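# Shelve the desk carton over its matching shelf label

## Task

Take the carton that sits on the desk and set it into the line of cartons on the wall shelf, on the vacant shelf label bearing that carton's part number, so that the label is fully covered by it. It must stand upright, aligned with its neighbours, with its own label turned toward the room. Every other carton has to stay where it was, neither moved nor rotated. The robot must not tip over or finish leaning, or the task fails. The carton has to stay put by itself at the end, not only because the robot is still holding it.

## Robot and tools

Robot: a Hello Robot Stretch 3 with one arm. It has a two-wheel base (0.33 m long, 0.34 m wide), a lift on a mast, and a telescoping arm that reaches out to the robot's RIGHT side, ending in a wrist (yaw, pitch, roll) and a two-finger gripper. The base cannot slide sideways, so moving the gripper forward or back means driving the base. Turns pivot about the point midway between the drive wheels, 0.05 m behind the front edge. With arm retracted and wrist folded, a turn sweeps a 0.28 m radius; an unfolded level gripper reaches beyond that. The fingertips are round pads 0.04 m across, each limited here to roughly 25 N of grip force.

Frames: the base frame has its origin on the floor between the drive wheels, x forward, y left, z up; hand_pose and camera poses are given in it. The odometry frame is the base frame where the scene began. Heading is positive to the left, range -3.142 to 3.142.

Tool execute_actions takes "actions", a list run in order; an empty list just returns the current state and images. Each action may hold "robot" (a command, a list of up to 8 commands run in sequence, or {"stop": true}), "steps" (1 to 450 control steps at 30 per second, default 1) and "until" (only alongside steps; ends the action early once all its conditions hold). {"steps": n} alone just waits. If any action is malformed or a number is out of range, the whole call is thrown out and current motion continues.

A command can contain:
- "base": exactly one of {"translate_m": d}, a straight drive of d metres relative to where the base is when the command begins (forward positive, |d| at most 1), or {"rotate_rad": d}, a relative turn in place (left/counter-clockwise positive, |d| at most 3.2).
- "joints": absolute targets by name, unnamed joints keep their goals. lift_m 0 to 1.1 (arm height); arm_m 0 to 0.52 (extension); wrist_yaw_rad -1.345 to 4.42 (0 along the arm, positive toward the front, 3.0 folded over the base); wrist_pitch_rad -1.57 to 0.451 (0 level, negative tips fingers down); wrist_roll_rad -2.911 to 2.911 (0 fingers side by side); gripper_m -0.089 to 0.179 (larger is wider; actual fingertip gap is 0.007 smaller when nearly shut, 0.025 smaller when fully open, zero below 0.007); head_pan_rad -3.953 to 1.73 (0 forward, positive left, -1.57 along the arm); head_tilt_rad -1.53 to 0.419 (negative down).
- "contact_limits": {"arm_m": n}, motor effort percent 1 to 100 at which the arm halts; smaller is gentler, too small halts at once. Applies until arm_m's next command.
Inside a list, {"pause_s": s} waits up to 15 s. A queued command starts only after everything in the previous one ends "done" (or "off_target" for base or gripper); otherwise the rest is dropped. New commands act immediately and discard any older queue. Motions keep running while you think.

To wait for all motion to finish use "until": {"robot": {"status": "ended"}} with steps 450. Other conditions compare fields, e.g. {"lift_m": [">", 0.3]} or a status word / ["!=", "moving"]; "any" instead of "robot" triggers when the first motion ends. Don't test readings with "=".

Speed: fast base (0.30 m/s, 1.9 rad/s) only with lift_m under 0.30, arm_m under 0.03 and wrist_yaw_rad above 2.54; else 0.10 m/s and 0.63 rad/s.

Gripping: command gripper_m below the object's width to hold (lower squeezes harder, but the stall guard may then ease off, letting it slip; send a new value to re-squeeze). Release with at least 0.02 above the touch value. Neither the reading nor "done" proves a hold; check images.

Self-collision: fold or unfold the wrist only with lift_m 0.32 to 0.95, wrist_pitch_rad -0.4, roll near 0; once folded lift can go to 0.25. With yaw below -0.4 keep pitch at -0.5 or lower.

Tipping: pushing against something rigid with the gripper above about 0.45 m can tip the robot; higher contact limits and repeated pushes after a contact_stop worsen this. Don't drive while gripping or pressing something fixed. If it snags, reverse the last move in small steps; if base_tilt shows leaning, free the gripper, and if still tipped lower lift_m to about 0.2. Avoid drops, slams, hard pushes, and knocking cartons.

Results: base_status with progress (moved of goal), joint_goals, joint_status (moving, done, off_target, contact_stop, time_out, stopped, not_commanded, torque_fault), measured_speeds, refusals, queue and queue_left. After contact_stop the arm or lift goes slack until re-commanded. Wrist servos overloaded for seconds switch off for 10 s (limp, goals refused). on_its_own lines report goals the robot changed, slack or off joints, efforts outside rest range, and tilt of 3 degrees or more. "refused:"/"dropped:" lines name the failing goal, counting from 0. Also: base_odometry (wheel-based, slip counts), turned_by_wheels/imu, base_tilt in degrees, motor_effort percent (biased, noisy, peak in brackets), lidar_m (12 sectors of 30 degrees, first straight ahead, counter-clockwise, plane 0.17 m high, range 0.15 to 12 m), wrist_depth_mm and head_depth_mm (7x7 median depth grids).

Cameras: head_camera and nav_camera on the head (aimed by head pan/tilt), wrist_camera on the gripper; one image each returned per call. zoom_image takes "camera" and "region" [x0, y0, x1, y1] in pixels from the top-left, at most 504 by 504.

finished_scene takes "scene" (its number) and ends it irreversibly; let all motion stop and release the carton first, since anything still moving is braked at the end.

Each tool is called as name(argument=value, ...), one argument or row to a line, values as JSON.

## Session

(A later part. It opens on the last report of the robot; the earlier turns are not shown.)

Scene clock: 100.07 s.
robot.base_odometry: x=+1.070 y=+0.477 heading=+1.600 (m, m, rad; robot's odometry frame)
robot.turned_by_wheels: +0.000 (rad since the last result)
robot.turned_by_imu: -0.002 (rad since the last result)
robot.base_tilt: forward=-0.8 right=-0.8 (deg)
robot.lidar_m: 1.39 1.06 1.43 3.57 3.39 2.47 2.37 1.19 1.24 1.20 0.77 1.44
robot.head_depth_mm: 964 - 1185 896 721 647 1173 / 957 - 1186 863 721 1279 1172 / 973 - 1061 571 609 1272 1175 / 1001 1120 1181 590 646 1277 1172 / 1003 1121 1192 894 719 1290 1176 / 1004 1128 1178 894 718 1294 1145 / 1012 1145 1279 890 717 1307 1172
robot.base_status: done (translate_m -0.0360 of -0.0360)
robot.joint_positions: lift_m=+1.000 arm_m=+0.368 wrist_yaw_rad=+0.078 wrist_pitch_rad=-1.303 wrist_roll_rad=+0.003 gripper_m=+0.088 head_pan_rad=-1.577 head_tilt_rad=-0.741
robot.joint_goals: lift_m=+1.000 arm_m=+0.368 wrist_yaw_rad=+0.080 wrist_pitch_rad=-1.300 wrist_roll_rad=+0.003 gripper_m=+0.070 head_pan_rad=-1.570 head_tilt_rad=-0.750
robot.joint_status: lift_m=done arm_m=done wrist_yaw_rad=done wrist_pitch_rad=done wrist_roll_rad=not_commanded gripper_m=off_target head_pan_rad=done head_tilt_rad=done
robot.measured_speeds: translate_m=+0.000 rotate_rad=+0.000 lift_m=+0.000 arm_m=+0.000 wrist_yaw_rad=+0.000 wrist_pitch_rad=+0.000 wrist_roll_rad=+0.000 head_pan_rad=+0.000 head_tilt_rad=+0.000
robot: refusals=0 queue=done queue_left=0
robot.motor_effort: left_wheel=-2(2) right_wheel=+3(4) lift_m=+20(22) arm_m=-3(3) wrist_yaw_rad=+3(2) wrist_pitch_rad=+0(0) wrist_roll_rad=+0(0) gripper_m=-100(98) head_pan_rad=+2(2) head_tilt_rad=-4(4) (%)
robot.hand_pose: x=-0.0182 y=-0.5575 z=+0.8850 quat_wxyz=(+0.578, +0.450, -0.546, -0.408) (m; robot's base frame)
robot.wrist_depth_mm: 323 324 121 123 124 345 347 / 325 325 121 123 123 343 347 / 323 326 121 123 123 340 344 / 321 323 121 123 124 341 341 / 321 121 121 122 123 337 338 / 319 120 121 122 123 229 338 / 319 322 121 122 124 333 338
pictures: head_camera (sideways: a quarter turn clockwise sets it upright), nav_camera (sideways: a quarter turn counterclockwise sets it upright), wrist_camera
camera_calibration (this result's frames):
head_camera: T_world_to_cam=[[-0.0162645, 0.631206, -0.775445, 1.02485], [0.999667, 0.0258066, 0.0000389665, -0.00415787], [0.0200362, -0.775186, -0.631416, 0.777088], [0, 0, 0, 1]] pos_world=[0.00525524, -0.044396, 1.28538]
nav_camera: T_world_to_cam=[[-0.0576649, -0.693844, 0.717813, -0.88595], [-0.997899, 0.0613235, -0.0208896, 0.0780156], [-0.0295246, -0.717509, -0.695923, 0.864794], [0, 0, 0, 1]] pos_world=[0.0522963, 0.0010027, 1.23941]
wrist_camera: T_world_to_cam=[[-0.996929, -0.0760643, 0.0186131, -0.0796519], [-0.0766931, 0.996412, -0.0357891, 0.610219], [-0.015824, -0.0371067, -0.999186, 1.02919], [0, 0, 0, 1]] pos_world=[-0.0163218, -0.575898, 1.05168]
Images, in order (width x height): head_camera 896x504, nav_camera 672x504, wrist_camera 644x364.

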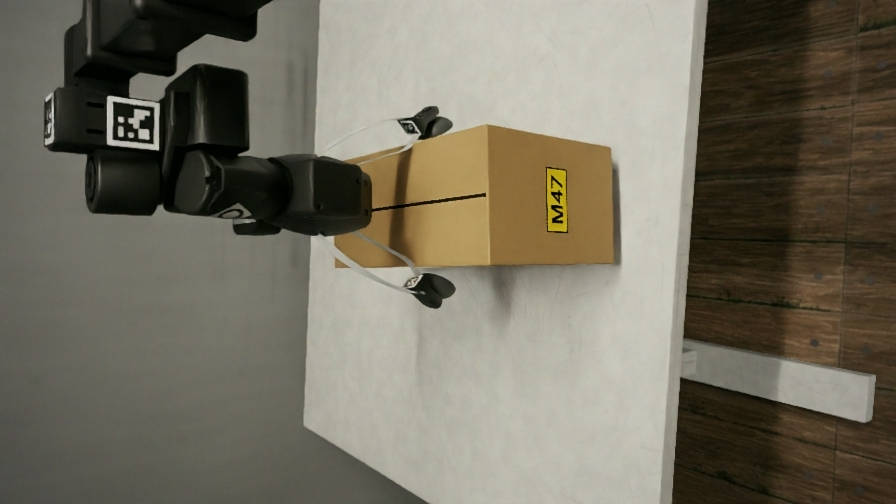

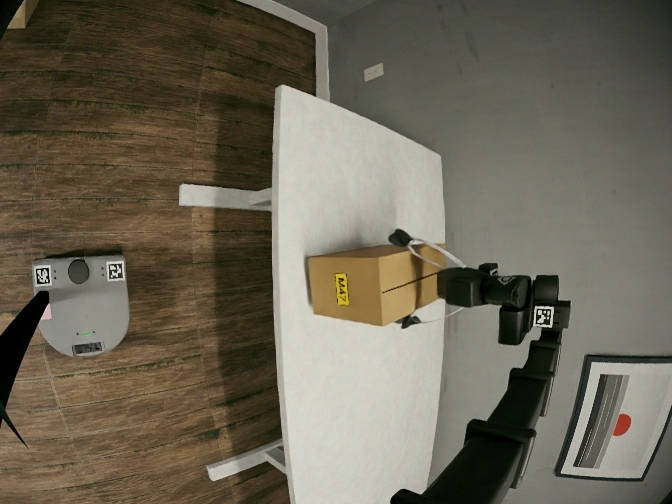

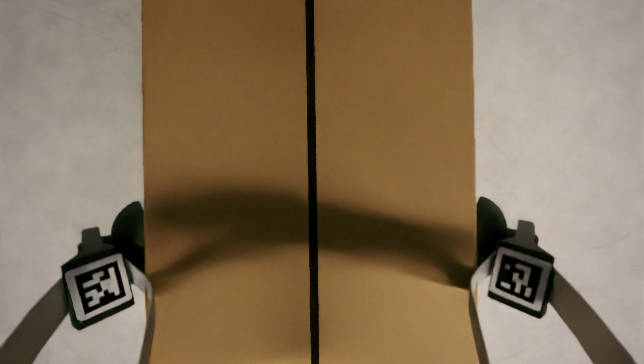

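execute_actions(
  actions=[
    {"robot":[{"joints":{"lift_m":1.02,"arm_m":0.07,"wrist_yaw_rad":0,"gripper_m":0.08}},{"base":{"rotate_rad":1.687}},{"base":{"translate_m":1.0}}],"steps":450,"until":{"robot":{"status":"ended"}}},
    {"steps":450,"until":{"robot":{"status":"ended"}}},
  ],
)

execute_actions(
  actions=[
    {"robot":[{"base":{"translate_m":1.0}},{"base":{"translate_m":0.9}},{"base":{"rotate_rad":1.465}}],"steps":450,"until":{"robot":{"status":"ended"}}},
    {"steps":450,"until":{"robot":{"status":"ended"}}},
  ],
)

Scene clock: 119.93 s.
robot.base_odometry: x=+0.080 y=+0.333 heading=-2.996 (m, m, rad; robot's odometry frame)
robot.turned_by_wheels: +1.687 (rad since the last result)
robot.turned_by_imu: +1.684 (rad since the last result)
robot.base_tilt: forward=-0.8 right=-0.8 (deg)
robot.lidar_m: 2.59 2.79 2.29 2.26 2.43 1.89 1.77 1.92 1.21 1.09 1.28 2.43
robot.head_depth_mm: 1217 - - - 1548 1372 1176 / 1239 1352 - - - 353 312 / 1261 1392 - - - 345 311 / 1284 1446 1409 1594 440 353 312 / 1301 1472 1489 1598 1623 1312 1127 / 1328 1497 1482 1640 1619 1359 1171 / 1351 1516 1662 1901 1614 1364 1176
robot.base_status: done (translate_m +1.0000 of +1.0000)
robot.joint_positions: lift_m=+1.020 arm_m=+0.070 wrist_yaw_rad=+0.002 wrist_pitch_rad=-1.304 wrist_roll_rad=+0.003 gripper_m=+0.109 head_pan_rad=-1.577 head_tilt_rad=-0.741
robot.joint_goals: lift_m=+1.020 arm_m=+0.070 wrist_yaw_rad=+0.000 wrist_pitch_rad=-1.300 wrist_roll_rad=+0.003 gripper_m=+0.109 head_pan_rad=-1.570 head_tilt_rad=-0.750
robot.joint_status: lift_m=done arm_m=done wrist_yaw_rad=done wrist_pitch_rad=done wrist_roll_rad=not_commanded gripper_m=done head_pan_rad=done head_tilt_rad=done
robot.measured_speeds: translate_m=+0.000 rotate_rad=+0.000 lift_m=+0.000 arm_m=+0.000 wrist_yaw_rad=+0.000 wrist_pitch_rad=+0.000 wrist_roll_rad=+0.000 head_pan_rad=+0.000 head_tilt_rad=+0.000
robot: refusals=0 queue=done queue_left=0
robot.on_its_own: gripper_m is held at +0.109, not at your +0.080, by its stall guard, which is not easing now
robot.motor_effort: left_wheel=-2(6) right_wheel=+3(9) lift_m=+21(21) arm_m=-3(6) wrist_yaw_rad=-2(1) wrist_pitch_rad=+1(1) wrist_roll_rad=+0(0) gripper_m=-60(98) head_pan_rad=+3(2) head_tilt_rad=-3(4) (%)
robot.hand_pose: x=-0.0216 y=-0.2596 z=+0.9050 quat_wxyz=(+0.562, +0.429, -0.562, -0.429) (m; robot's base frame)
robot.wrist_depth_mm: - - 121 122 124 - - / - - 121 123 124 - - / - - 121 123 124 - - / - - 121 123 124 - - / - 121 121 122 123 - - / - 120 121 122 123 - - / - - 121 122 123 - -
pictures: head_camera (sideways: a quarter turn clockwise sets it upright), nav_camera (sideways: a quarter turn counterclockwise sets it upright), wrist_camera
camera_calibration (this result's frames):
head_camera: T_world_to_cam=[[-0.0162694, 0.631206, -0.775444, 1.02485], [0.999667, 0.0258144, 0.0000389797, -0.00415788], [0.0200423, -0.775185, -0.631416, 0.777089], [0, 0, 0, 1]] pos_world=[0.00525559, -0.044396, 1.28538]
nav_camera: T_world_to_cam=[[-0.0576594, -0.693845, 0.717812, -0.88595], [-0.9979, 0.0613156, -0.0208896, 0.0780156], [-0.029519, -0.717509, -0.695923, 0.864795], [0, 0, 0, 1]] pos_world=[0.0522963, 0.00100309, 1.23941]
wrist_camera: T_world_to_cam=[[-0.999827, 0.000336256, 0.0186195, -0.040989], [-0.000323904, 0.999372, -0.035441, 0.315924], [-0.0186197, -0.0354409, -0.999198, 1.06055], [0, 0, 0, 1]] pos_world=[-0.0211323, -0.278125, 1.07166]
Images, in order (width x height): head_camera 896x504, nav_camera 672x504, wrist_camera 644x364.

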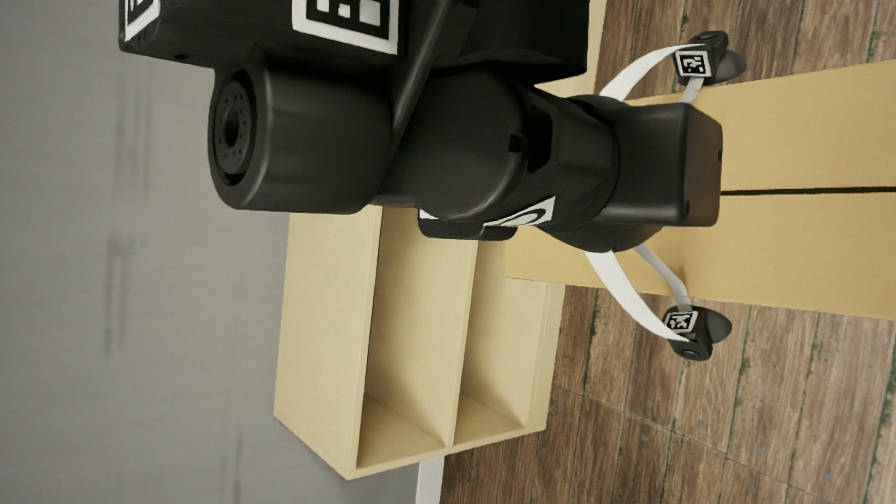

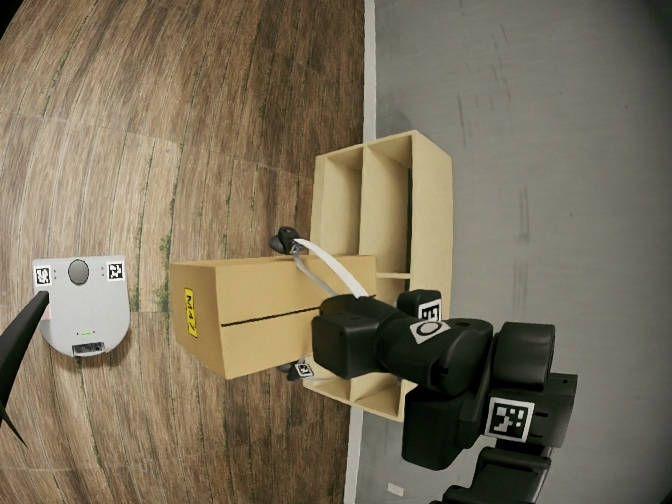

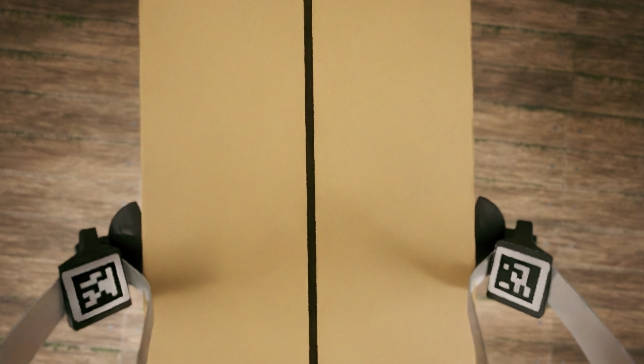

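Scene clock: 144.03 s.
robot.base_odometry: x=-1.800 y=+0.058 heading=-1.531 (m, m, rad; robot's odometry frame)
robot.turned_by_wheels: +1.465 (rad since the last result)
robot.turned_by_imu: +1.460 (rad since the last result)
robot.base_tilt: forward=-0.8 right=-0.8 (deg)
robot.lidar_m: 2.05 2.13 2.93 3.66 2.32 1.78 1.73 0.97 0.72 0.69 0.72 0.99
robot.head_depth_mm: 551 - - - 630 1209 1174 / 556 612 - - - 353 312 / 558 615 - - - 345 312 / 561 630 721 823 440 353 312 / 564 635 727 718 705 1271 1129 / 567 638 731 640 624 1261 1173 / 571 644 736 826 684 1275 1175
robot.base_status: done (rotate_rad +1.4649 of +1.4650)
robot.joint_positions: lift_m=+1.020 arm_m=+0.070 wrist_yaw_rad=+0.002 wrist_pitch_rad=-1.304 wrist_roll_rad=+0.003 gripper_m=+0.109 head_pan_rad=-1.577 head_tilt_rad=-0.741
robot.joint_goals: lift_m=+1.020 arm_m=+0.070 wrist_yaw_rad=+0.000 wrist_pitch_rad=-1.300 wrist_roll_rad=+0.003 gripper_m=+0.109 head_pan_rad=-1.570 head_tilt_rad=-0.750
robot.joint_status: lift_m=done arm_m=done wrist_yaw_rad=done wrist_pitch_rad=done wrist_roll_rad=not_commanded gripper_m=done head_pan_rad=done head_tilt_rad=done
robot.measured_speeds: translate_m=+0.000 rotate_rad=+0.000 lift_m=+0.000 arm_m=+0.000 wrist_yaw_rad=+0.000 wrist_pitch_rad=+0.000 wrist_roll_rad=+0.000 head_pan_rad=+0.000 head_tilt_rad=+0.000
robot: refusals=0 queue=done queue_left=0
robot.on_its_own: gripper_m is held at +0.109, not at your +0.080, by its stall guard, which is not easing now
robot.motor_effort: left_wheel=-2(5) right_wheel=+3(8) lift_m=+20(21) arm_m=-3(3) wrist_yaw_rad=-2(2) wrist_pitch_rad=+1(1) wrist_roll_rad=+0(0) gripper_m=-61(61) head_pan_rad=+3(2) head_tilt_rad=-4(4) (%)
robot.hand_pose: x=-0.0216 y=-0.2596 z=+0.9050 quat_wxyz=(+0.562, +0.429, -0.562, -0.429) (m; robot's base frame)
robot.wrist_depth_mm: 352 295 121 123 124 360 337 / - 389 121 123 124 - - / - - 121 123 124 - - / - - 121 122 124 - - / - 120 121 122 124 - - / - 120 121 122 123 - - / - - 121 122 124 - -
pictures: head_camera (sideways: a quarter turn clockwise sets it upright), nav_camera (sideways: a quarter turn counterclockwise sets it upright), wrist_camera
camera_calibration (this result's frames):
head_camera: T_world_to_cam=[[-0.0162693, 0.631206, -0.775444, 1.02485], [0.999667, 0.0258142, 0.0000389759, -0.00415788], [0.0200421, -0.775185, -0.631416, 0.777088], [0, 0, 0, 1]] pos_world=[0.00525558, -0.044396, 1.28538]
nav_camera: T_world_to_cam=[[-0.0576596, -0.693845, 0.717812, -0.88595], [-0.9979, 0.0613159, -0.0208896, 0.0780156], [-0.0295192, -0.717509, -0.695923, 0.864795], [0, 0, 0, 1]] pos_world=[0.0522963, 0.00100308, 1.23941]
wrist_camera: T_world_to_cam=[[-0.999827, 0.000319836, 0.0186241, -0.0409974], [-0.000340476, 0.999372, -0.0354408, 0.315924], [-0.0186237, -0.035441, -0.999198, 1.06055], [0, 0, 0, 1]] pos_world=[-0.0211313, -0.278125, 1.07166]
Images, in order (width x height): head_camera 896x504, nav_camera 672x504, wrist_camera 644x364.

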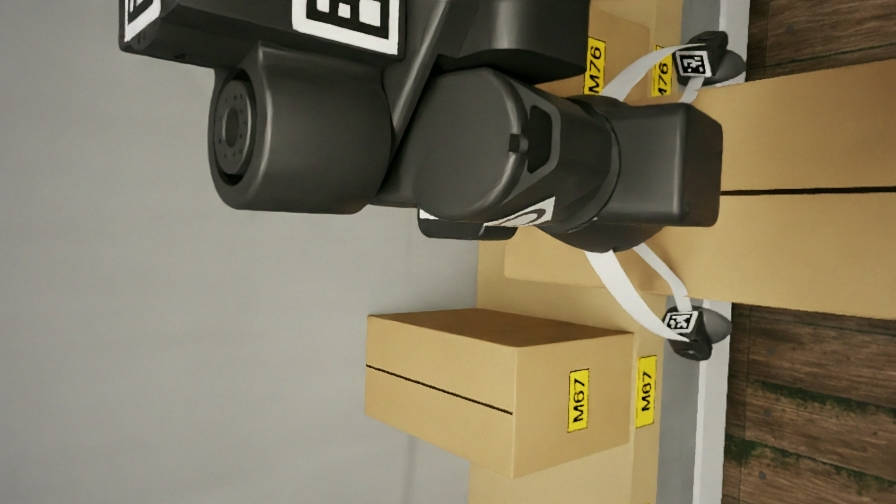

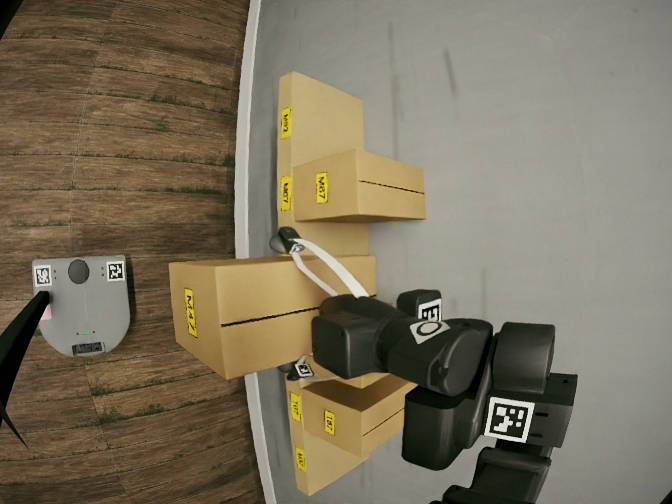

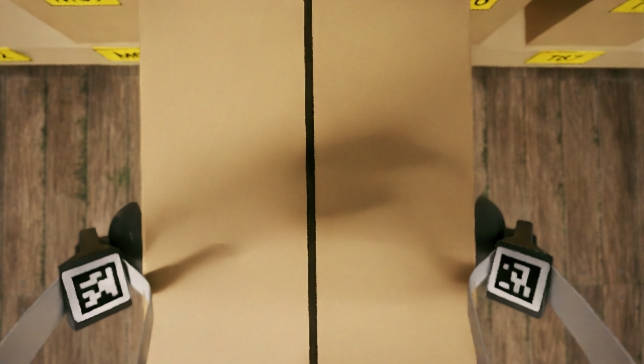

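execute_actions(
  actions=[
    {"robot":[{"base":{"translate_m":0.023},"joints":{"lift_m":1.05,"head_tilt_rad":-0.9}},{"joints":{"arm_m":0.37}}],"steps":450,"until":{"robot":{"status":"ended"}}},
  ],
)

Scene clock: 151.30 s.
robot.base_odometry: x=-1.799 y=+0.035 heading=-1.531 (m, m, rad; robot's odometry frame)
robot.turned_by_wheels: +0.000 (rad since the last result)
robot.turned_by_imu: -0.002 (rad since the last result)
robot.base_tilt: forward=-0.8 right=-0.8 (deg)
robot.lidar_m: 2.02 2.11 2.91 3.67 2.32 1.81 1.74 0.97 0.71 0.69 0.72 0.99
robot.head_depth_mm: 577 659 660 586 1216 1271 1116 / 587 663 624 635 1226 1263 1122 / - 593 520 589 1234 1269 1122 / 582 643 523 615 1258 1262 1120 / 585 676 671 640 1268 1264 1123 / 589 678 660 604 1288 1275 1119 / 593 686 813 764 1303 1271 1120
robot.base_status: done (translate_m +0.0230 of +0.0230)
robot.joint_positions: lift_m=+1.050 arm_m=+0.370 wrist_yaw_rad=+0.001 wrist_pitch_rad=-1.304 wrist_roll_rad=+0.003 gripper_m=+0.109 head_pan_rad=-1.577 head_tilt_rad=-0.889
robot.joint_goals: lift_m=+1.050 arm_m=+0.370 wrist_yaw_rad=+0.000 wrist_pitch_rad=-1.300 wrist_roll_rad=+0.003 gripper_m=+0.109 head_pan_rad=-1.570 head_tilt_rad=-0.900
robot.joint_status: lift_m=done arm_m=done wrist_yaw_rad=done wrist_pitch_rad=done wrist_roll_rad=not_commanded gripper_m=done head_pan_rad=done head_tilt_rad=done
robot.measured_speeds: translate_m=+0.000 rotate_rad=+0.000 lift_m=+0.000 arm_m=+0.000 wrist_yaw_rad=+0.000 wrist_pitch_rad=+0.000 wrist_roll_rad=+0.000 head_pan_rad=+0.000 head_tilt_rad=+0.000
robot: refusals=0 queue=done queue_left=0
robot.on_its_own: gripper_m is held at +0.109, not at your +0.080, by its stall guard, which is not easing now
robot.motor_effort: left_wheel=-2(4) right_wheel=+3(8) lift_m=+21(22) arm_m=+2(3) wrist_yaw_rad=+0(1) wrist_pitch_rad=+1(1) wrist_roll_rad=+0(0) gripper_m=-60(60) head_pan_rad=+3(2) head_tilt_rad=-4(16) (%)
robot.hand_pose: x=-0.0216 y=-0.5591 z=+0.9350 quat_wxyz=(+0.562, +0.429, -0.562, -0.430) (m; robot's base frame)
robot.wrist_depth_mm: 217 211 121 123 124 229 231 / 216 217 121 123 124 228 231 / 216 215 121 123 124 227 230 / 215 216 121 123 124 226 228 / 213 120 121 122 124 225 227 / - 120 121 122 123 173 226 / 212 213 121 122 123 222 226
pictures: head_camera (sideways: a quarter turn clockwise sets it upright), nav_camera (sideways: a quarter turn counterclockwise sets it upright), wrist_camera
camera_calibration (this result's frames):
head_camera: T_world_to_cam=[[-0.0156286, 0.738777, -0.673769, 0.892335], [0.999665, 0.0254627, 0.00473141, -0.0102664], [0.0206515, -0.673469, -0.738927, 0.91692], [0, 0, 0, 1]] pos_world=[0.00527324, -0.0414577, 1.27881]
nav_camera: T_world_to_cam=[[-0.0582451, -0.792215, 0.607456, -0.742146], [-0.997885, 0.0637908, -0.0124881, 0.0670744], [-0.0288568, -0.606898, -0.794255, 0.992665], [0, 0, 0, 1]] pos_world=[0.0523513, 0.0102284, 1.24009]
wrist_camera: T_world_to_cam=[[-0.999826, 0.0013562, 0.0186241, -0.0409267], [0.000695808, 0.999372, -0.0354196, 0.616306], [-0.0186605, -0.0354005, -0.999199, 1.07992], [0, 0, 0, 1]] pos_world=[-0.0211965, -0.577634, 1.10165]
Images, in order (width x height): head_camera 896x504, nav_camera 672x504, wrist_camera 644x364.

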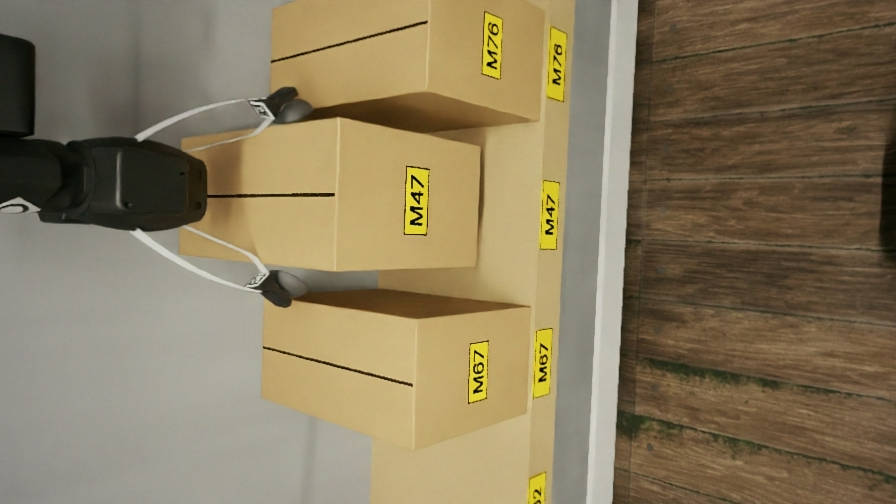

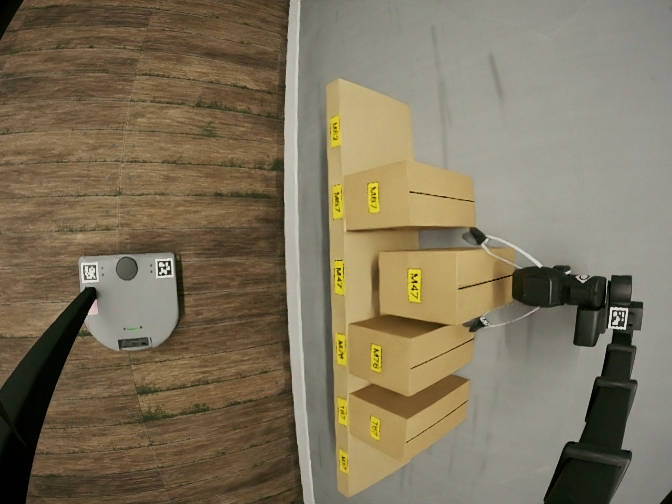

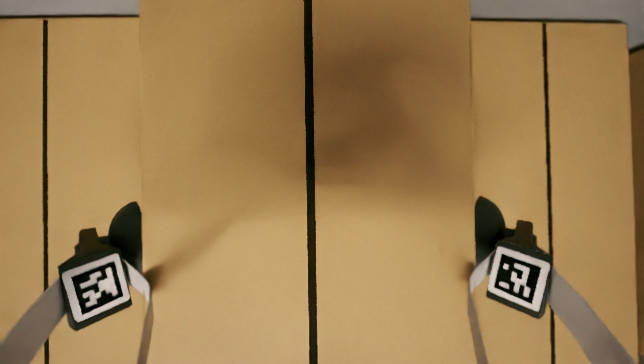

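execute_actions(
  actions=[
    {"robot":[{"base":{"translate_m":0.009},"joints":{"arm_m":0.375}},{"joints":{"lift_m":0.985}}],"steps":450,"until":{"robot":{"status":"ended"}}},
  ],
)

Scene clock: 155.53 s.
robot.base_odometry: x=-1.799 y=+0.026 heading=-1.532 (m, m, rad; robot's odometry frame)
robot.turned_by_wheels: +0.000 (rad since the last result)
robot.turned_by_imu: -0.001 (rad since the last result)
robot.base_tilt: forward=-0.8 right=-0.8 (deg)
robot.lidar_m: 2.02 2.09 2.90 3.64 2.32 1.81 1.76 0.97 0.72 0.69 0.72 0.99
robot.head_depth_mm: 596 663 661 588 1206 1273 1121 / - 671 706 677 1223 1271 1120 / - - 603 594 1238 1263 1119 / 582 675 613 619 1253 1260 1121 / 587 677 683 621 1273 1267 1123 / 590 683 663 605 1288 1265 1117 / 594 684 814 785 1306 1270 1120
robot.base_status: done (translate_m +0.0090 of +0.0090)
robot.joint_positions: lift_m=+0.986 arm_m=+0.375 wrist_yaw_rad=+0.001 wrist_pitch_rad=-1.302 wrist_roll_rad=+0.009 gripper_m=+0.109 head_pan_rad=-1.577 head_tilt_rad=-0.889
robot.joint_goals: lift_m=+0.986 arm_m=+0.375 wrist_yaw_rad=+0.000 wrist_pitch_rad=-1.300 wrist_roll_rad=+0.009 gripper_m=+0.109 head_pan_rad=-1.570 head_tilt_rad=-0.900
robot.joint_status: lift_m=contact_stop arm_m=done wrist_yaw_rad=done wrist_pitch_rad=done wrist_roll_rad=not_commanded gripper_m=done head_pan_rad=done head_tilt_rad=done
robot.measured_speeds: translate_m=+0.000 rotate_rad=+0.000 lift_m=+0.005 arm_m=+0.000 wrist_yaw_rad=+0.000 wrist_pitch_rad=+0.024 wrist_roll_rad=+0.024 head_pan_rad=+0.000 head_tilt_rad=+0.000
robot: refusals=0 queue=dropped queue_left=0
robot.on_its_own: gripper_m is held at +0.109, not at your +0.080, by its stall guard, which is not easing now; lift_m is slack since a contact_stop, until your next command for it
robot.motor_effort: left_wheel=-4(4) right_wheel=+12(13) lift_m=+15(21) arm_m=+2(2) wrist_yaw_rad=-1(1) wrist_pitch_rad=+0(1) wrist_roll_rad=-4(3) gripper_m=-67(66) head_pan_rad=+3(3) head_tilt_rad=-5(4) (%)
robot.hand_pose: x=-0.0216 y=-0.5644 z=+0.8714 quat_wxyz=(+0.560, +0.427, -0.564, -0.431) (m; robot's base frame)
robot.wrist_depth_mm: 157 123 124 125 127 185 166 / 156 122 123 125 126 187 165 / 156 122 123 124 126 188 164 / 155 121 122 124 125 182 163 / 154 120 122 123 125 162 163 / - 120 121 122 124 - 162 / 153 120 120 122 123 178 161
pictures: head_camera (sideways: a quarter turn clockwise sets it upright), nav_camera (sideways: a quarter turn counterclockwise sets it upright), wrist_camera
camera_calibration (this result's frames):
head_camera: T_world_to_cam=[[-0.0156286, 0.738776, -0.673769, 0.892336], [0.999665, 0.0254627, 0.00473141, -0.0102664], [0.0206515, -0.673469, -0.738926, 0.91692], [0, 0, 0, 1]] pos_world=[0.00527324, -0.0414577, 1.27881]
nav_camera: T_world_to_cam=[[-0.0582451, -0.792215, 0.607456, -0.742146], [-0.997885, 0.0637908, -0.0124881, 0.0670745], [-0.0288568, -0.606899, -0.794255, 0.992664], [0, 0, 0, 1]] pos_world=[0.0523513, 0.0102284, 1.24009]
wrist_camera: T_world_to_cam=[[-0.999829, 0.00717821, 0.0170286, -0.0350585], [0.00655354, 0.999314, -0.03646, 0.620313], [-0.0172787, -0.0363422, -0.99919, 1.01566], [0, 0, 0, 1]] pos_world=[-0.0215685, -0.582724, 1.03805]
Images, in order (width x height): head_camera 896x504, nav_camera 672x504, wrist_camera 644x364.

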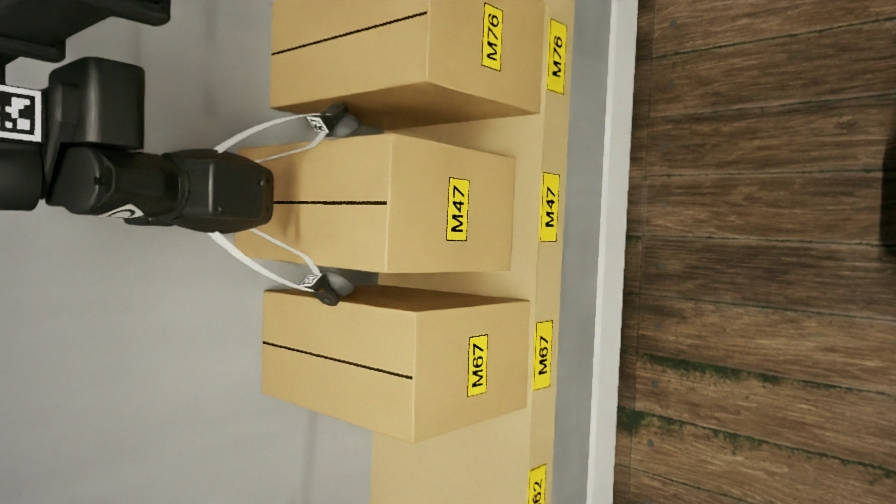

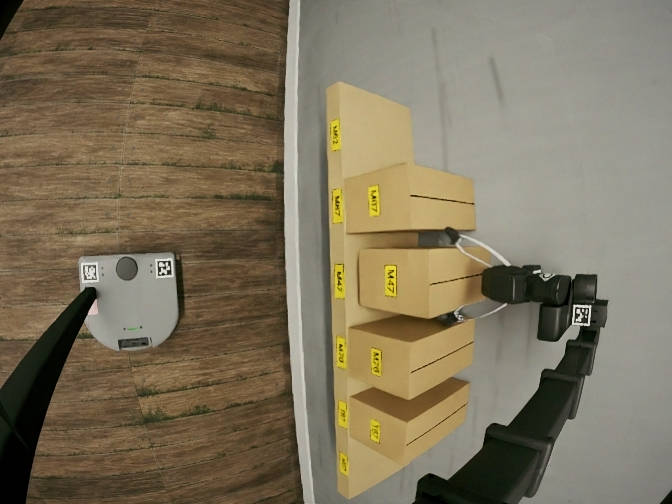

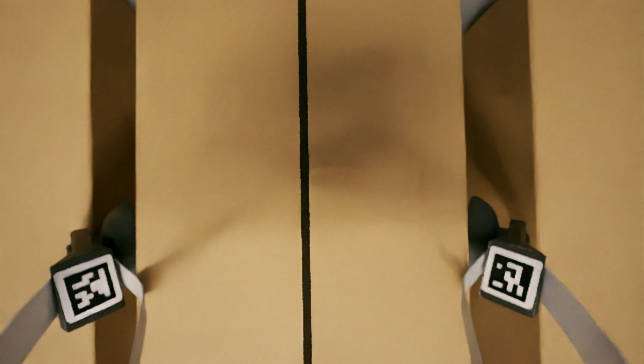

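execute_actions(
  actions=[
    {"robot":[{"joints":{"lift_m":1.005,"wrist_roll_rad":0.003}},{"base":{"translate_m":-0.007}},{"joints":{"lift_m":0.975}}],"steps":450,"until":{"robot":{"status":"ended"}}},
  ],
)

Scene clock: 160.57 s.
robot.base_odometry: x=-1.799 y=+0.033 heading=-1.531 (m, m, rad; robot's odometry frame)
robot.turned_by_wheels: +0.001 (rad since the last result)
robot.turned_by_imu: +0.000 (rad since the last result)
robot.base_tilt: forward=-0.7 right=-0.9 (deg)
robot.lidar_m: 2.02 2.11 2.90 3.67 2.32 1.81 1.75 0.97 0.72 0.69 0.72 0.99
robot.head_depth_mm: - 672 662 587 1212 1270 1120 / - 671 683 642 1227 1265 1123 / - - 608 593 1246 1273 1119 / 583 674 629 640 1256 1269 1121 / 585 676 685 642 1279 1266 1122 / 591 681 663 607 1292 1263 1118 / 594 687 817 765 1305 1270 1116
robot.base_status: done (translate_m -0.0070 of -0.0070)
robot.joint_positions: lift_m=+0.983 arm_m=+0.375 wrist_yaw_rad=+0.000 wrist_pitch_rad=-1.304 wrist_roll_rad=-0.007 gripper_m=+0.109 head_pan_rad=-1.577 head_tilt_rad=-0.889
robot.joint_goals: lift_m=+0.983 arm_m=+0.375 wrist_yaw_rad=+0.000 wrist_pitch_rad=-1.300 wrist_roll_rad=+0.003 gripper_m=+0.109 head_pan_rad=-1.570 head_tilt_rad=-0.900
robot.joint_status: lift_m=contact_stop arm_m=done wrist_yaw_rad=done wrist_pitch_rad=done wrist_roll_rad=done gripper_m=done head_pan_rad=done head_tilt_rad=done
robot.measured_speeds: translate_m=+0.000 rotate_rad=+0.002 lift_m=+0.008 arm_m=+0.000 wrist_yaw_rad=+0.000 wrist_pitch_rad=+0.000 wrist_roll_rad=-0.096 head_pan_rad=+0.000 head_tilt_rad=+0.000
robot: refusals=0 queue=dropped queue_left=0
robot.on_its_own: gripper_m is held at +0.109, not at your +0.080, by its stall guard, which is not easing now; lift_m is slack since a contact_stop, until your next command for it (your +0.975 is given up)
robot.motor_effort: left_wheel=+2(4) right_wheel=-16(16) lift_m=+12(23) arm_m=+2(2) wrist_yaw_rad=+0(1) wrist_pitch_rad=+1(1) wrist_roll_rad=+6(7) gripper_m=-68(69) head_pan_rad=+2(3) head_tilt_rad=-4(5) (%)
robot.hand_pose: x=-0.0216 y=-0.5641 z=+0.8680 quat_wxyz=(+0.564, +0.431, -0.560, -0.428) (m; robot's base frame)
robot.wrist_depth_mm: 154 184 124 125 126 171 164 / 153 184 124 125 125 171 164 / 152 183 123 124 125 162 163 / 152 182 123 123 124 161 162 / 151 122 122 123 124 124 160 / - 121 122 122 123 124 160 / 150 179 121 121 122 160 159
pictures: head_camera (sideways: a quarter turn clockwise sets it upright), nav_camera (sideways: a quarter turn counterclockwise sets it upright), wrist_camera
camera_calibration (this result's frames):
head_camera: T_world_to_cam=[[-0.0156244, 0.739025, -0.673497, 0.89198], [0.999665, 0.0254573, 0.00474301, -0.0102815], [0.0206506, -0.673197, -0.739175, 0.917243], [0, 0, 0, 1]] pos_world=[0.00527314, -0.0414492, 1.2788]
nav_camera: T_world_to_cam=[[-0.0582494, -0.792439, 0.607163, -0.741765], [-0.997885, 0.063799, -0.0124667, 0.0670467], [-0.0288573, -0.606605, -0.794479, 0.992956], [0, 0, 0, 1]] pos_world=[0.0523515, 0.0102511, 1.24009]
wrist_camera: T_world_to_cam=[[-0.999742, -0.00810266, 0.0212421, -0.0472829], [-0.00885017, 0.999336, -0.0353355, 0.618618], [-0.0209417, -0.0355144, -0.99915, 1.0126], [0, 0, 0, 1]] pos_world=[-0.0205902, -0.582628, 1.0346]
Images, in order (width x height): head_camera 896x504, nav_camera 672x504, wrist_camera 644x364.

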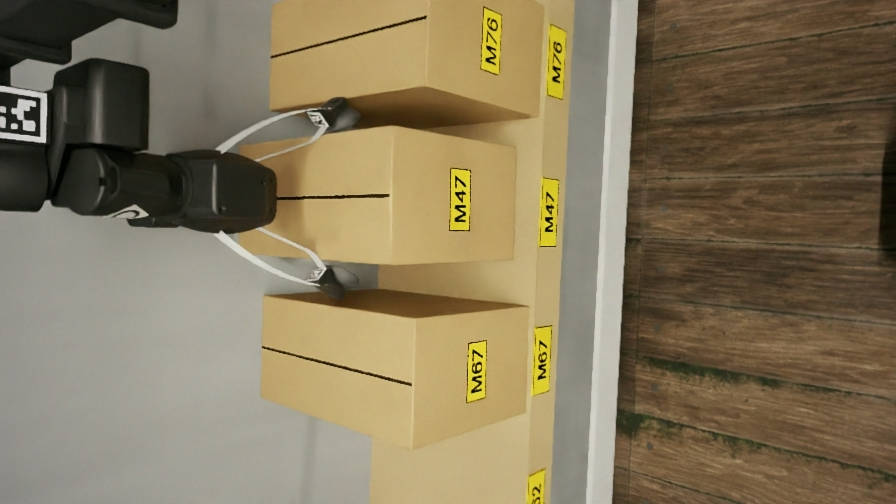

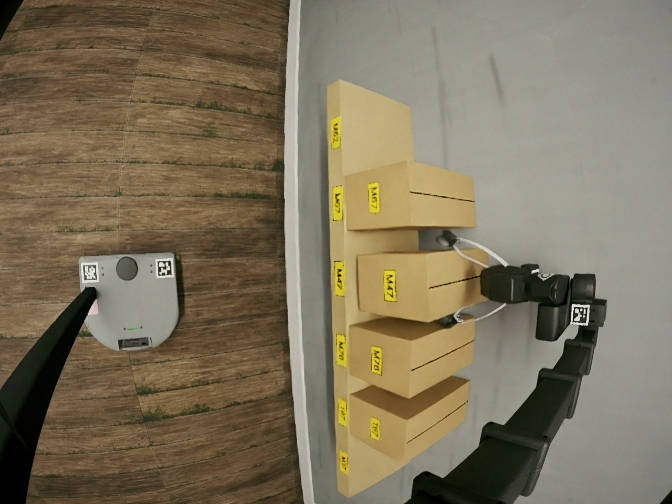

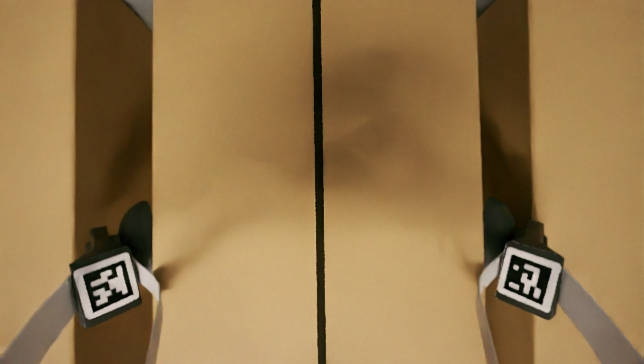

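execute_actions(
  actions=[
    {"robot":[{"joints":{"lift_m":1.005}},{"base":{"translate_m":0.0035}},{"joints":{"lift_m":0.97}}],"steps":450,"until":{"robot":{"status":"ended"}}},
  ],
)

Scene clock: 163.47 s.
robot.base_odometry: x=-1.799 y=+0.029 heading=-1.531 (m, m, rad; robot's odometry frame)
robot.turned_by_wheels: +0.000 (rad since the last result)
robot.turned_by_imu: -0.001 (rad since the last result)
robot.base_tilt: forward=-0.8 right=-0.8 (deg)
robot.lidar_m: 2.02 2.10 2.89 3.65 2.31 1.82 1.75 0.97 0.71 0.69 0.72 0.99
robot.head_depth_mm: - 674 660 588 1211 1275 1120 / - 679 708 662 1230 1268 1123 / - - 614 594 1240 1263 1124 / 583 672 664 617 1251 1269 1124 / 585 676 682 622 1269 1268 1120 / 589 679 662 604 1294 1262 1123 / 592 685 815 762 1303 1265 1120
robot.base_status: done (translate_m +0.0035 of +0.0035)
robot.joint_positions: lift_m=+0.970 arm_m=+0.375 wrist_yaw_rad=+0.000 wrist_pitch_rad=-1.304 wrist_roll_rad=-0.001 gripper_m=+0.109 head_pan_rad=-1.577 head_tilt_rad=-0.889
robot.joint_goals: lift_m=+0.970 arm_m=+0.375 wrist_yaw_rad=+0.000 wrist_pitch_rad=-1.300 wrist_roll_rad=+0.003 gripper_m=+0.109 head_pan_rad=-1.570 head_tilt_rad=-0.900
robot.joint_status: lift_m=done arm_m=done wrist_yaw_rad=done wrist_pitch_rad=done wrist_roll_rad=done gripper_m=done head_pan_rad=done head_tilt_rad=done
robot.measured_speeds: translate_m=+0.000 rotate_rad=+0.000 lift_m=+0.000 arm_m=+0.000 wrist_yaw_rad=+0.000 wrist_pitch_rad=+0.000 wrist_roll_rad=+0.000 head_pan_rad=+0.000 head_tilt_rad=+0.000
robot: refusals=0 queue=done queue_left=0
robot.on_its_own: gripper_m is held at +0.109, not at your +0.080, by its stall guard, which is not easing now
robot.motor_effort: left_wheel=-1(4) right_wheel=+2(14) lift_m=+16(23) arm_m=+2(2) wrist_yaw_rad=+0(0) wrist_pitch_rad=+1(3) wrist_roll_rad=+2(6) gripper_m=-61(71) head_pan_rad=+3(3) head_tilt_rad=-4(5) (%)
robot.hand_pose: x=-0.0216 y=-0.5640 z=+0.8553 quat_wxyz=(+0.562, +0.429, -0.561, -0.429) (m; robot's base frame)
robot.wrist_depth_mm: 147 170 124 125 126 174 147 / 146 169 123 124 125 174 147 / 145 168 123 124 125 175 146 / 144 167 122 123 125 174 146 / 140 121 122 123 124 155 145 / - 120 121 122 124 156 145 / 145 164 121 122 123 174 144
pictures: head_camera (sideways: a quarter turn clockwise sets it upright), nav_camera (sideways: a quarter turn counterclockwise sets it upright), wrist_camera
camera_calibration (this result's frames):
head_camera: T_world_to_cam=[[-0.0156271, 0.739025, -0.673497, 0.89198], [0.999665, 0.025461, 0.00474301, -0.0102815], [0.0206531, -0.673197, -0.739175, 0.917243], [0, 0, 0, 1]] pos_world=[0.00527329, -0.0414492, 1.2788]
nav_camera: T_world_to_cam=[[-0.0582465, -0.792439, 0.607163, -0.741765], [-0.997885, 0.0637954, -0.0124667, 0.0670467], [-0.0288551, -0.606605, -0.794479, 0.992956], [0, 0, 0, 1]] pos_world=[0.0523515, 0.0102512, 1.24009]
wrist_camera: T_world_to_cam=[[-0.999803, -0.00223231, 0.0197035, -0.0423982], [-0.00291536, 0.999393, -0.034706, 0.617632], [-0.0196141, -0.0347566, -0.999203, 1.00042], [0, 0, 0, 1]] pos_world=[-0.020967, -0.582581, 1.02189]
Images, in order (width x height): head_camera 896x504, nav_camera 672x504, wrist_camera 644x364.

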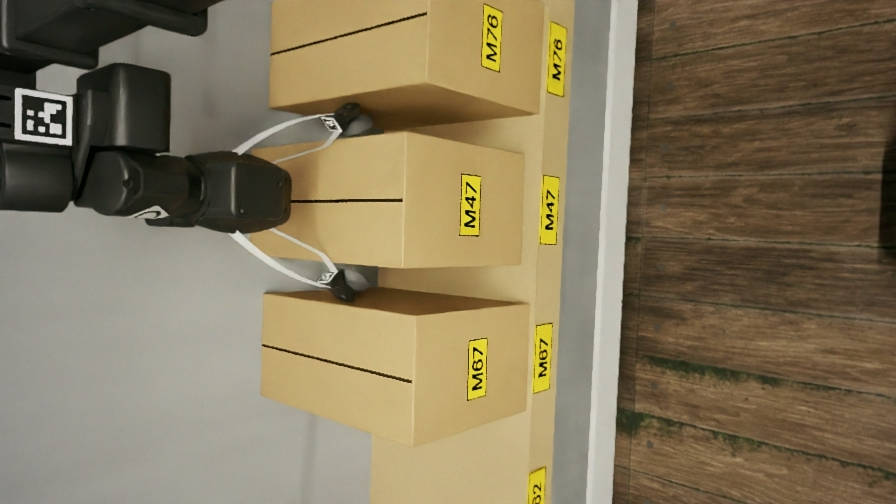

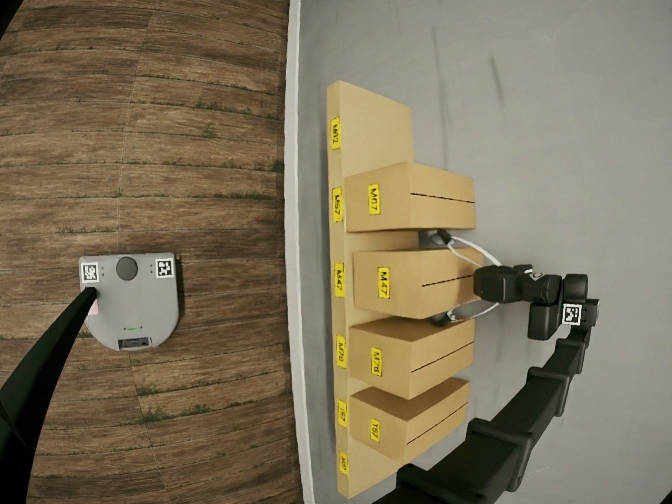

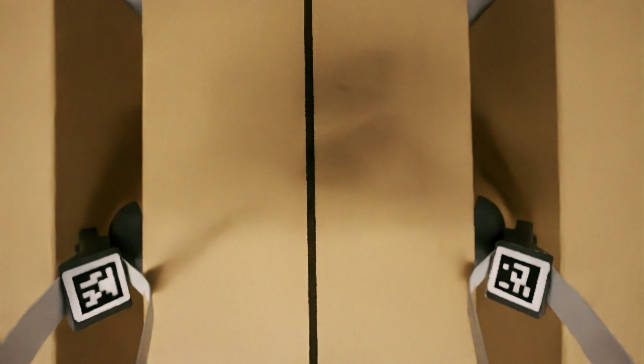

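execute_actions(
  actions=[
    {"robot":{"joints":{"lift_m":0.948}},"steps":450,"until":{"robot":{"status":"ended"}}},
    {"robot":{"joints":{"gripper_m":0.134}},"steps":60,"until":{"robot":{"status":"ended"}}},
  ],
)

Scene clock: 165.50 s.
robot.base_odometry: x=-1.799 y=+0.029 heading=-1.532 (m, m, rad; robot's odometry frame)
robot.turned_by_wheels: +0.000 (rad since the last result)
robot.turned_by_imu: -0.001 (rad since the last result)
robot.base_tilt: forward=-0.7 right=-0.8 (deg)
robot.lidar_m: 2.02 2.10 2.89 3.64 2.32 1.81 1.75 0.97 0.72 0.69 0.72 0.99
robot.head_depth_mm: - 673 661 587 1215 1270 1118 / - 695 705 666 1227 1266 1122 / - - 641 593 1242 1264 1122 / 583 672 707 616 1256 1264 1121 / 587 676 683 623 1270 1269 1124 / 590 681 661 605 1287 1266 1118 / 594 686 817 764 1296 1263 1115
robot.base_status: done (translate_m +0.0035 of +0.0035)
robot.joint_positions: lift_m=+0.952 arm_m=+0.375 wrist_yaw_rad=+0.000 wrist_pitch_rad=-1.304 wrist_roll_rad=-0.001 gripper_m=+0.131 head_pan_rad=-1.577 head_tilt_rad=-0.889
robot.joint_goals: lift_m=+0.952 arm_m=+0.375 wrist_yaw_rad=+0.000 wrist_pitch_rad=-1.300 wrist_roll_rad=+0.003 gripper_m=+0.134 head_pan_rad=-1.570 head_tilt_rad=-0.900
robot.joint_status: lift_m=contact_stop arm_m=done wrist_yaw_rad=done wrist_pitch_rad=done wrist_roll_rad=done gripper_m=done head_pan_rad=done head_tilt_rad=done
robot.measured_speeds: translate_m=+0.000 rotate_rad=+0.000 lift_m=+0.000 arm_m=+0.000 wrist_yaw_rad=+0.000 wrist_pitch_rad=+0.000 wrist_roll_rad=+0.000 head_pan_rad=+0.000 head_tilt_rad=+0.000
robot: refusals=0 queue=done queue_left=0
robot.on_its_own: lift_m is slack since a contact_stop, until your next command for it
robot.motor_effort: left_wheel=-2(2) right_wheel=+5(5) lift_m=+18(17) arm_m=+2(2) wrist_yaw_rad=+0(0) wrist_pitch_rad=+1(2) wrist_roll_rad=+2(2) gripper_m=+100(100) head_pan_rad=+3(3) head_tilt_rad=-4(4) (%)
robot.hand_pose: x=-0.0216 y=-0.5640 z=+0.8369 quat_wxyz=(+0.562, +0.429, -0.561, -0.429) (m; robot's base frame)
robot.wrist_depth_mm: 151 170 124 125 126 174 130 / 150 170 123 124 126 173 129 / 150 169 122 124 125 174 129 / 149 167 122 123 125 175 128 / 148 121 121 123 124 155 127 / - 120 121 122 123 156 127 / 146 164 121 122 123 174 126
pictures: head_camera (sideways: a quarter turn clockwise sets it upright), nav_camera (sideways: a quarter turn counterclockwise sets it upright), wrist_camera
camera_calibration (this result's frames):
head_camera: T_world_to_cam=[[-0.0156271, 0.739025, -0.673497, 0.89198], [0.999665, 0.025461, 0.00474301, -0.0102815], [0.0206531, -0.673197, -0.739175, 0.917243], [0, 0, 0, 1]] pos_world=[0.00527329, -0.0414492, 1.2788]
nav_camera: T_world_to_cam=[[-0.0582465, -0.792439, 0.607163, -0.741765], [-0.997885, 0.0637954, -0.0124667, 0.0670467], [-0.0288551, -0.606605, -0.794479, 0.992956], [0, 0, 0, 1]] pos_world=[0.0523515, 0.0102512, 1.24009]
wrist_camera: T_world_to_cam=[[-0.999805, -0.00205368, 0.0196566, -0.0418956], [-0.00273972, 0.999386, -0.0349382, 0.617247], [-0.0195728, -0.0349852, -0.999196, 0.981883], [0, 0, 0, 1]] pos_world=[-0.0209781, -0.582602, 1.00348]
Images, in order (width x height): head_camera 896x504, nav_camera 672x504, wrist_camera 644x364.

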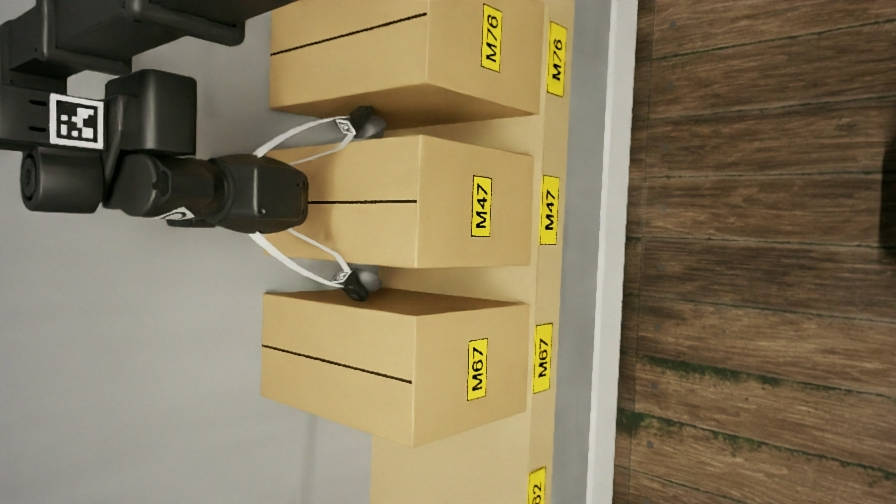

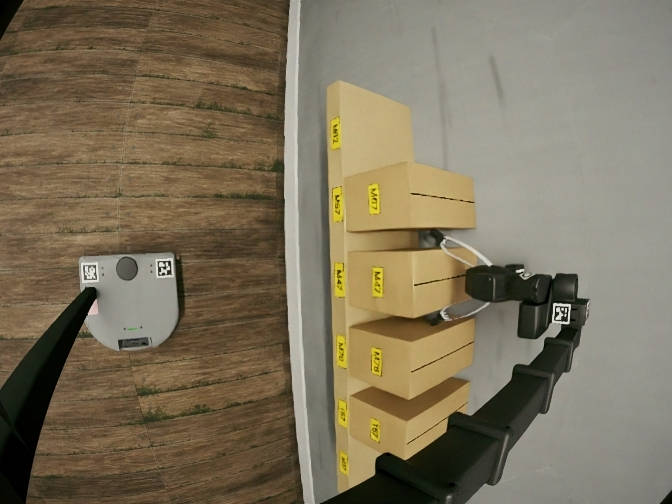

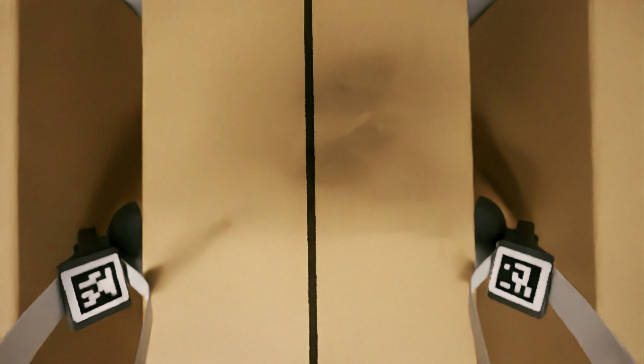

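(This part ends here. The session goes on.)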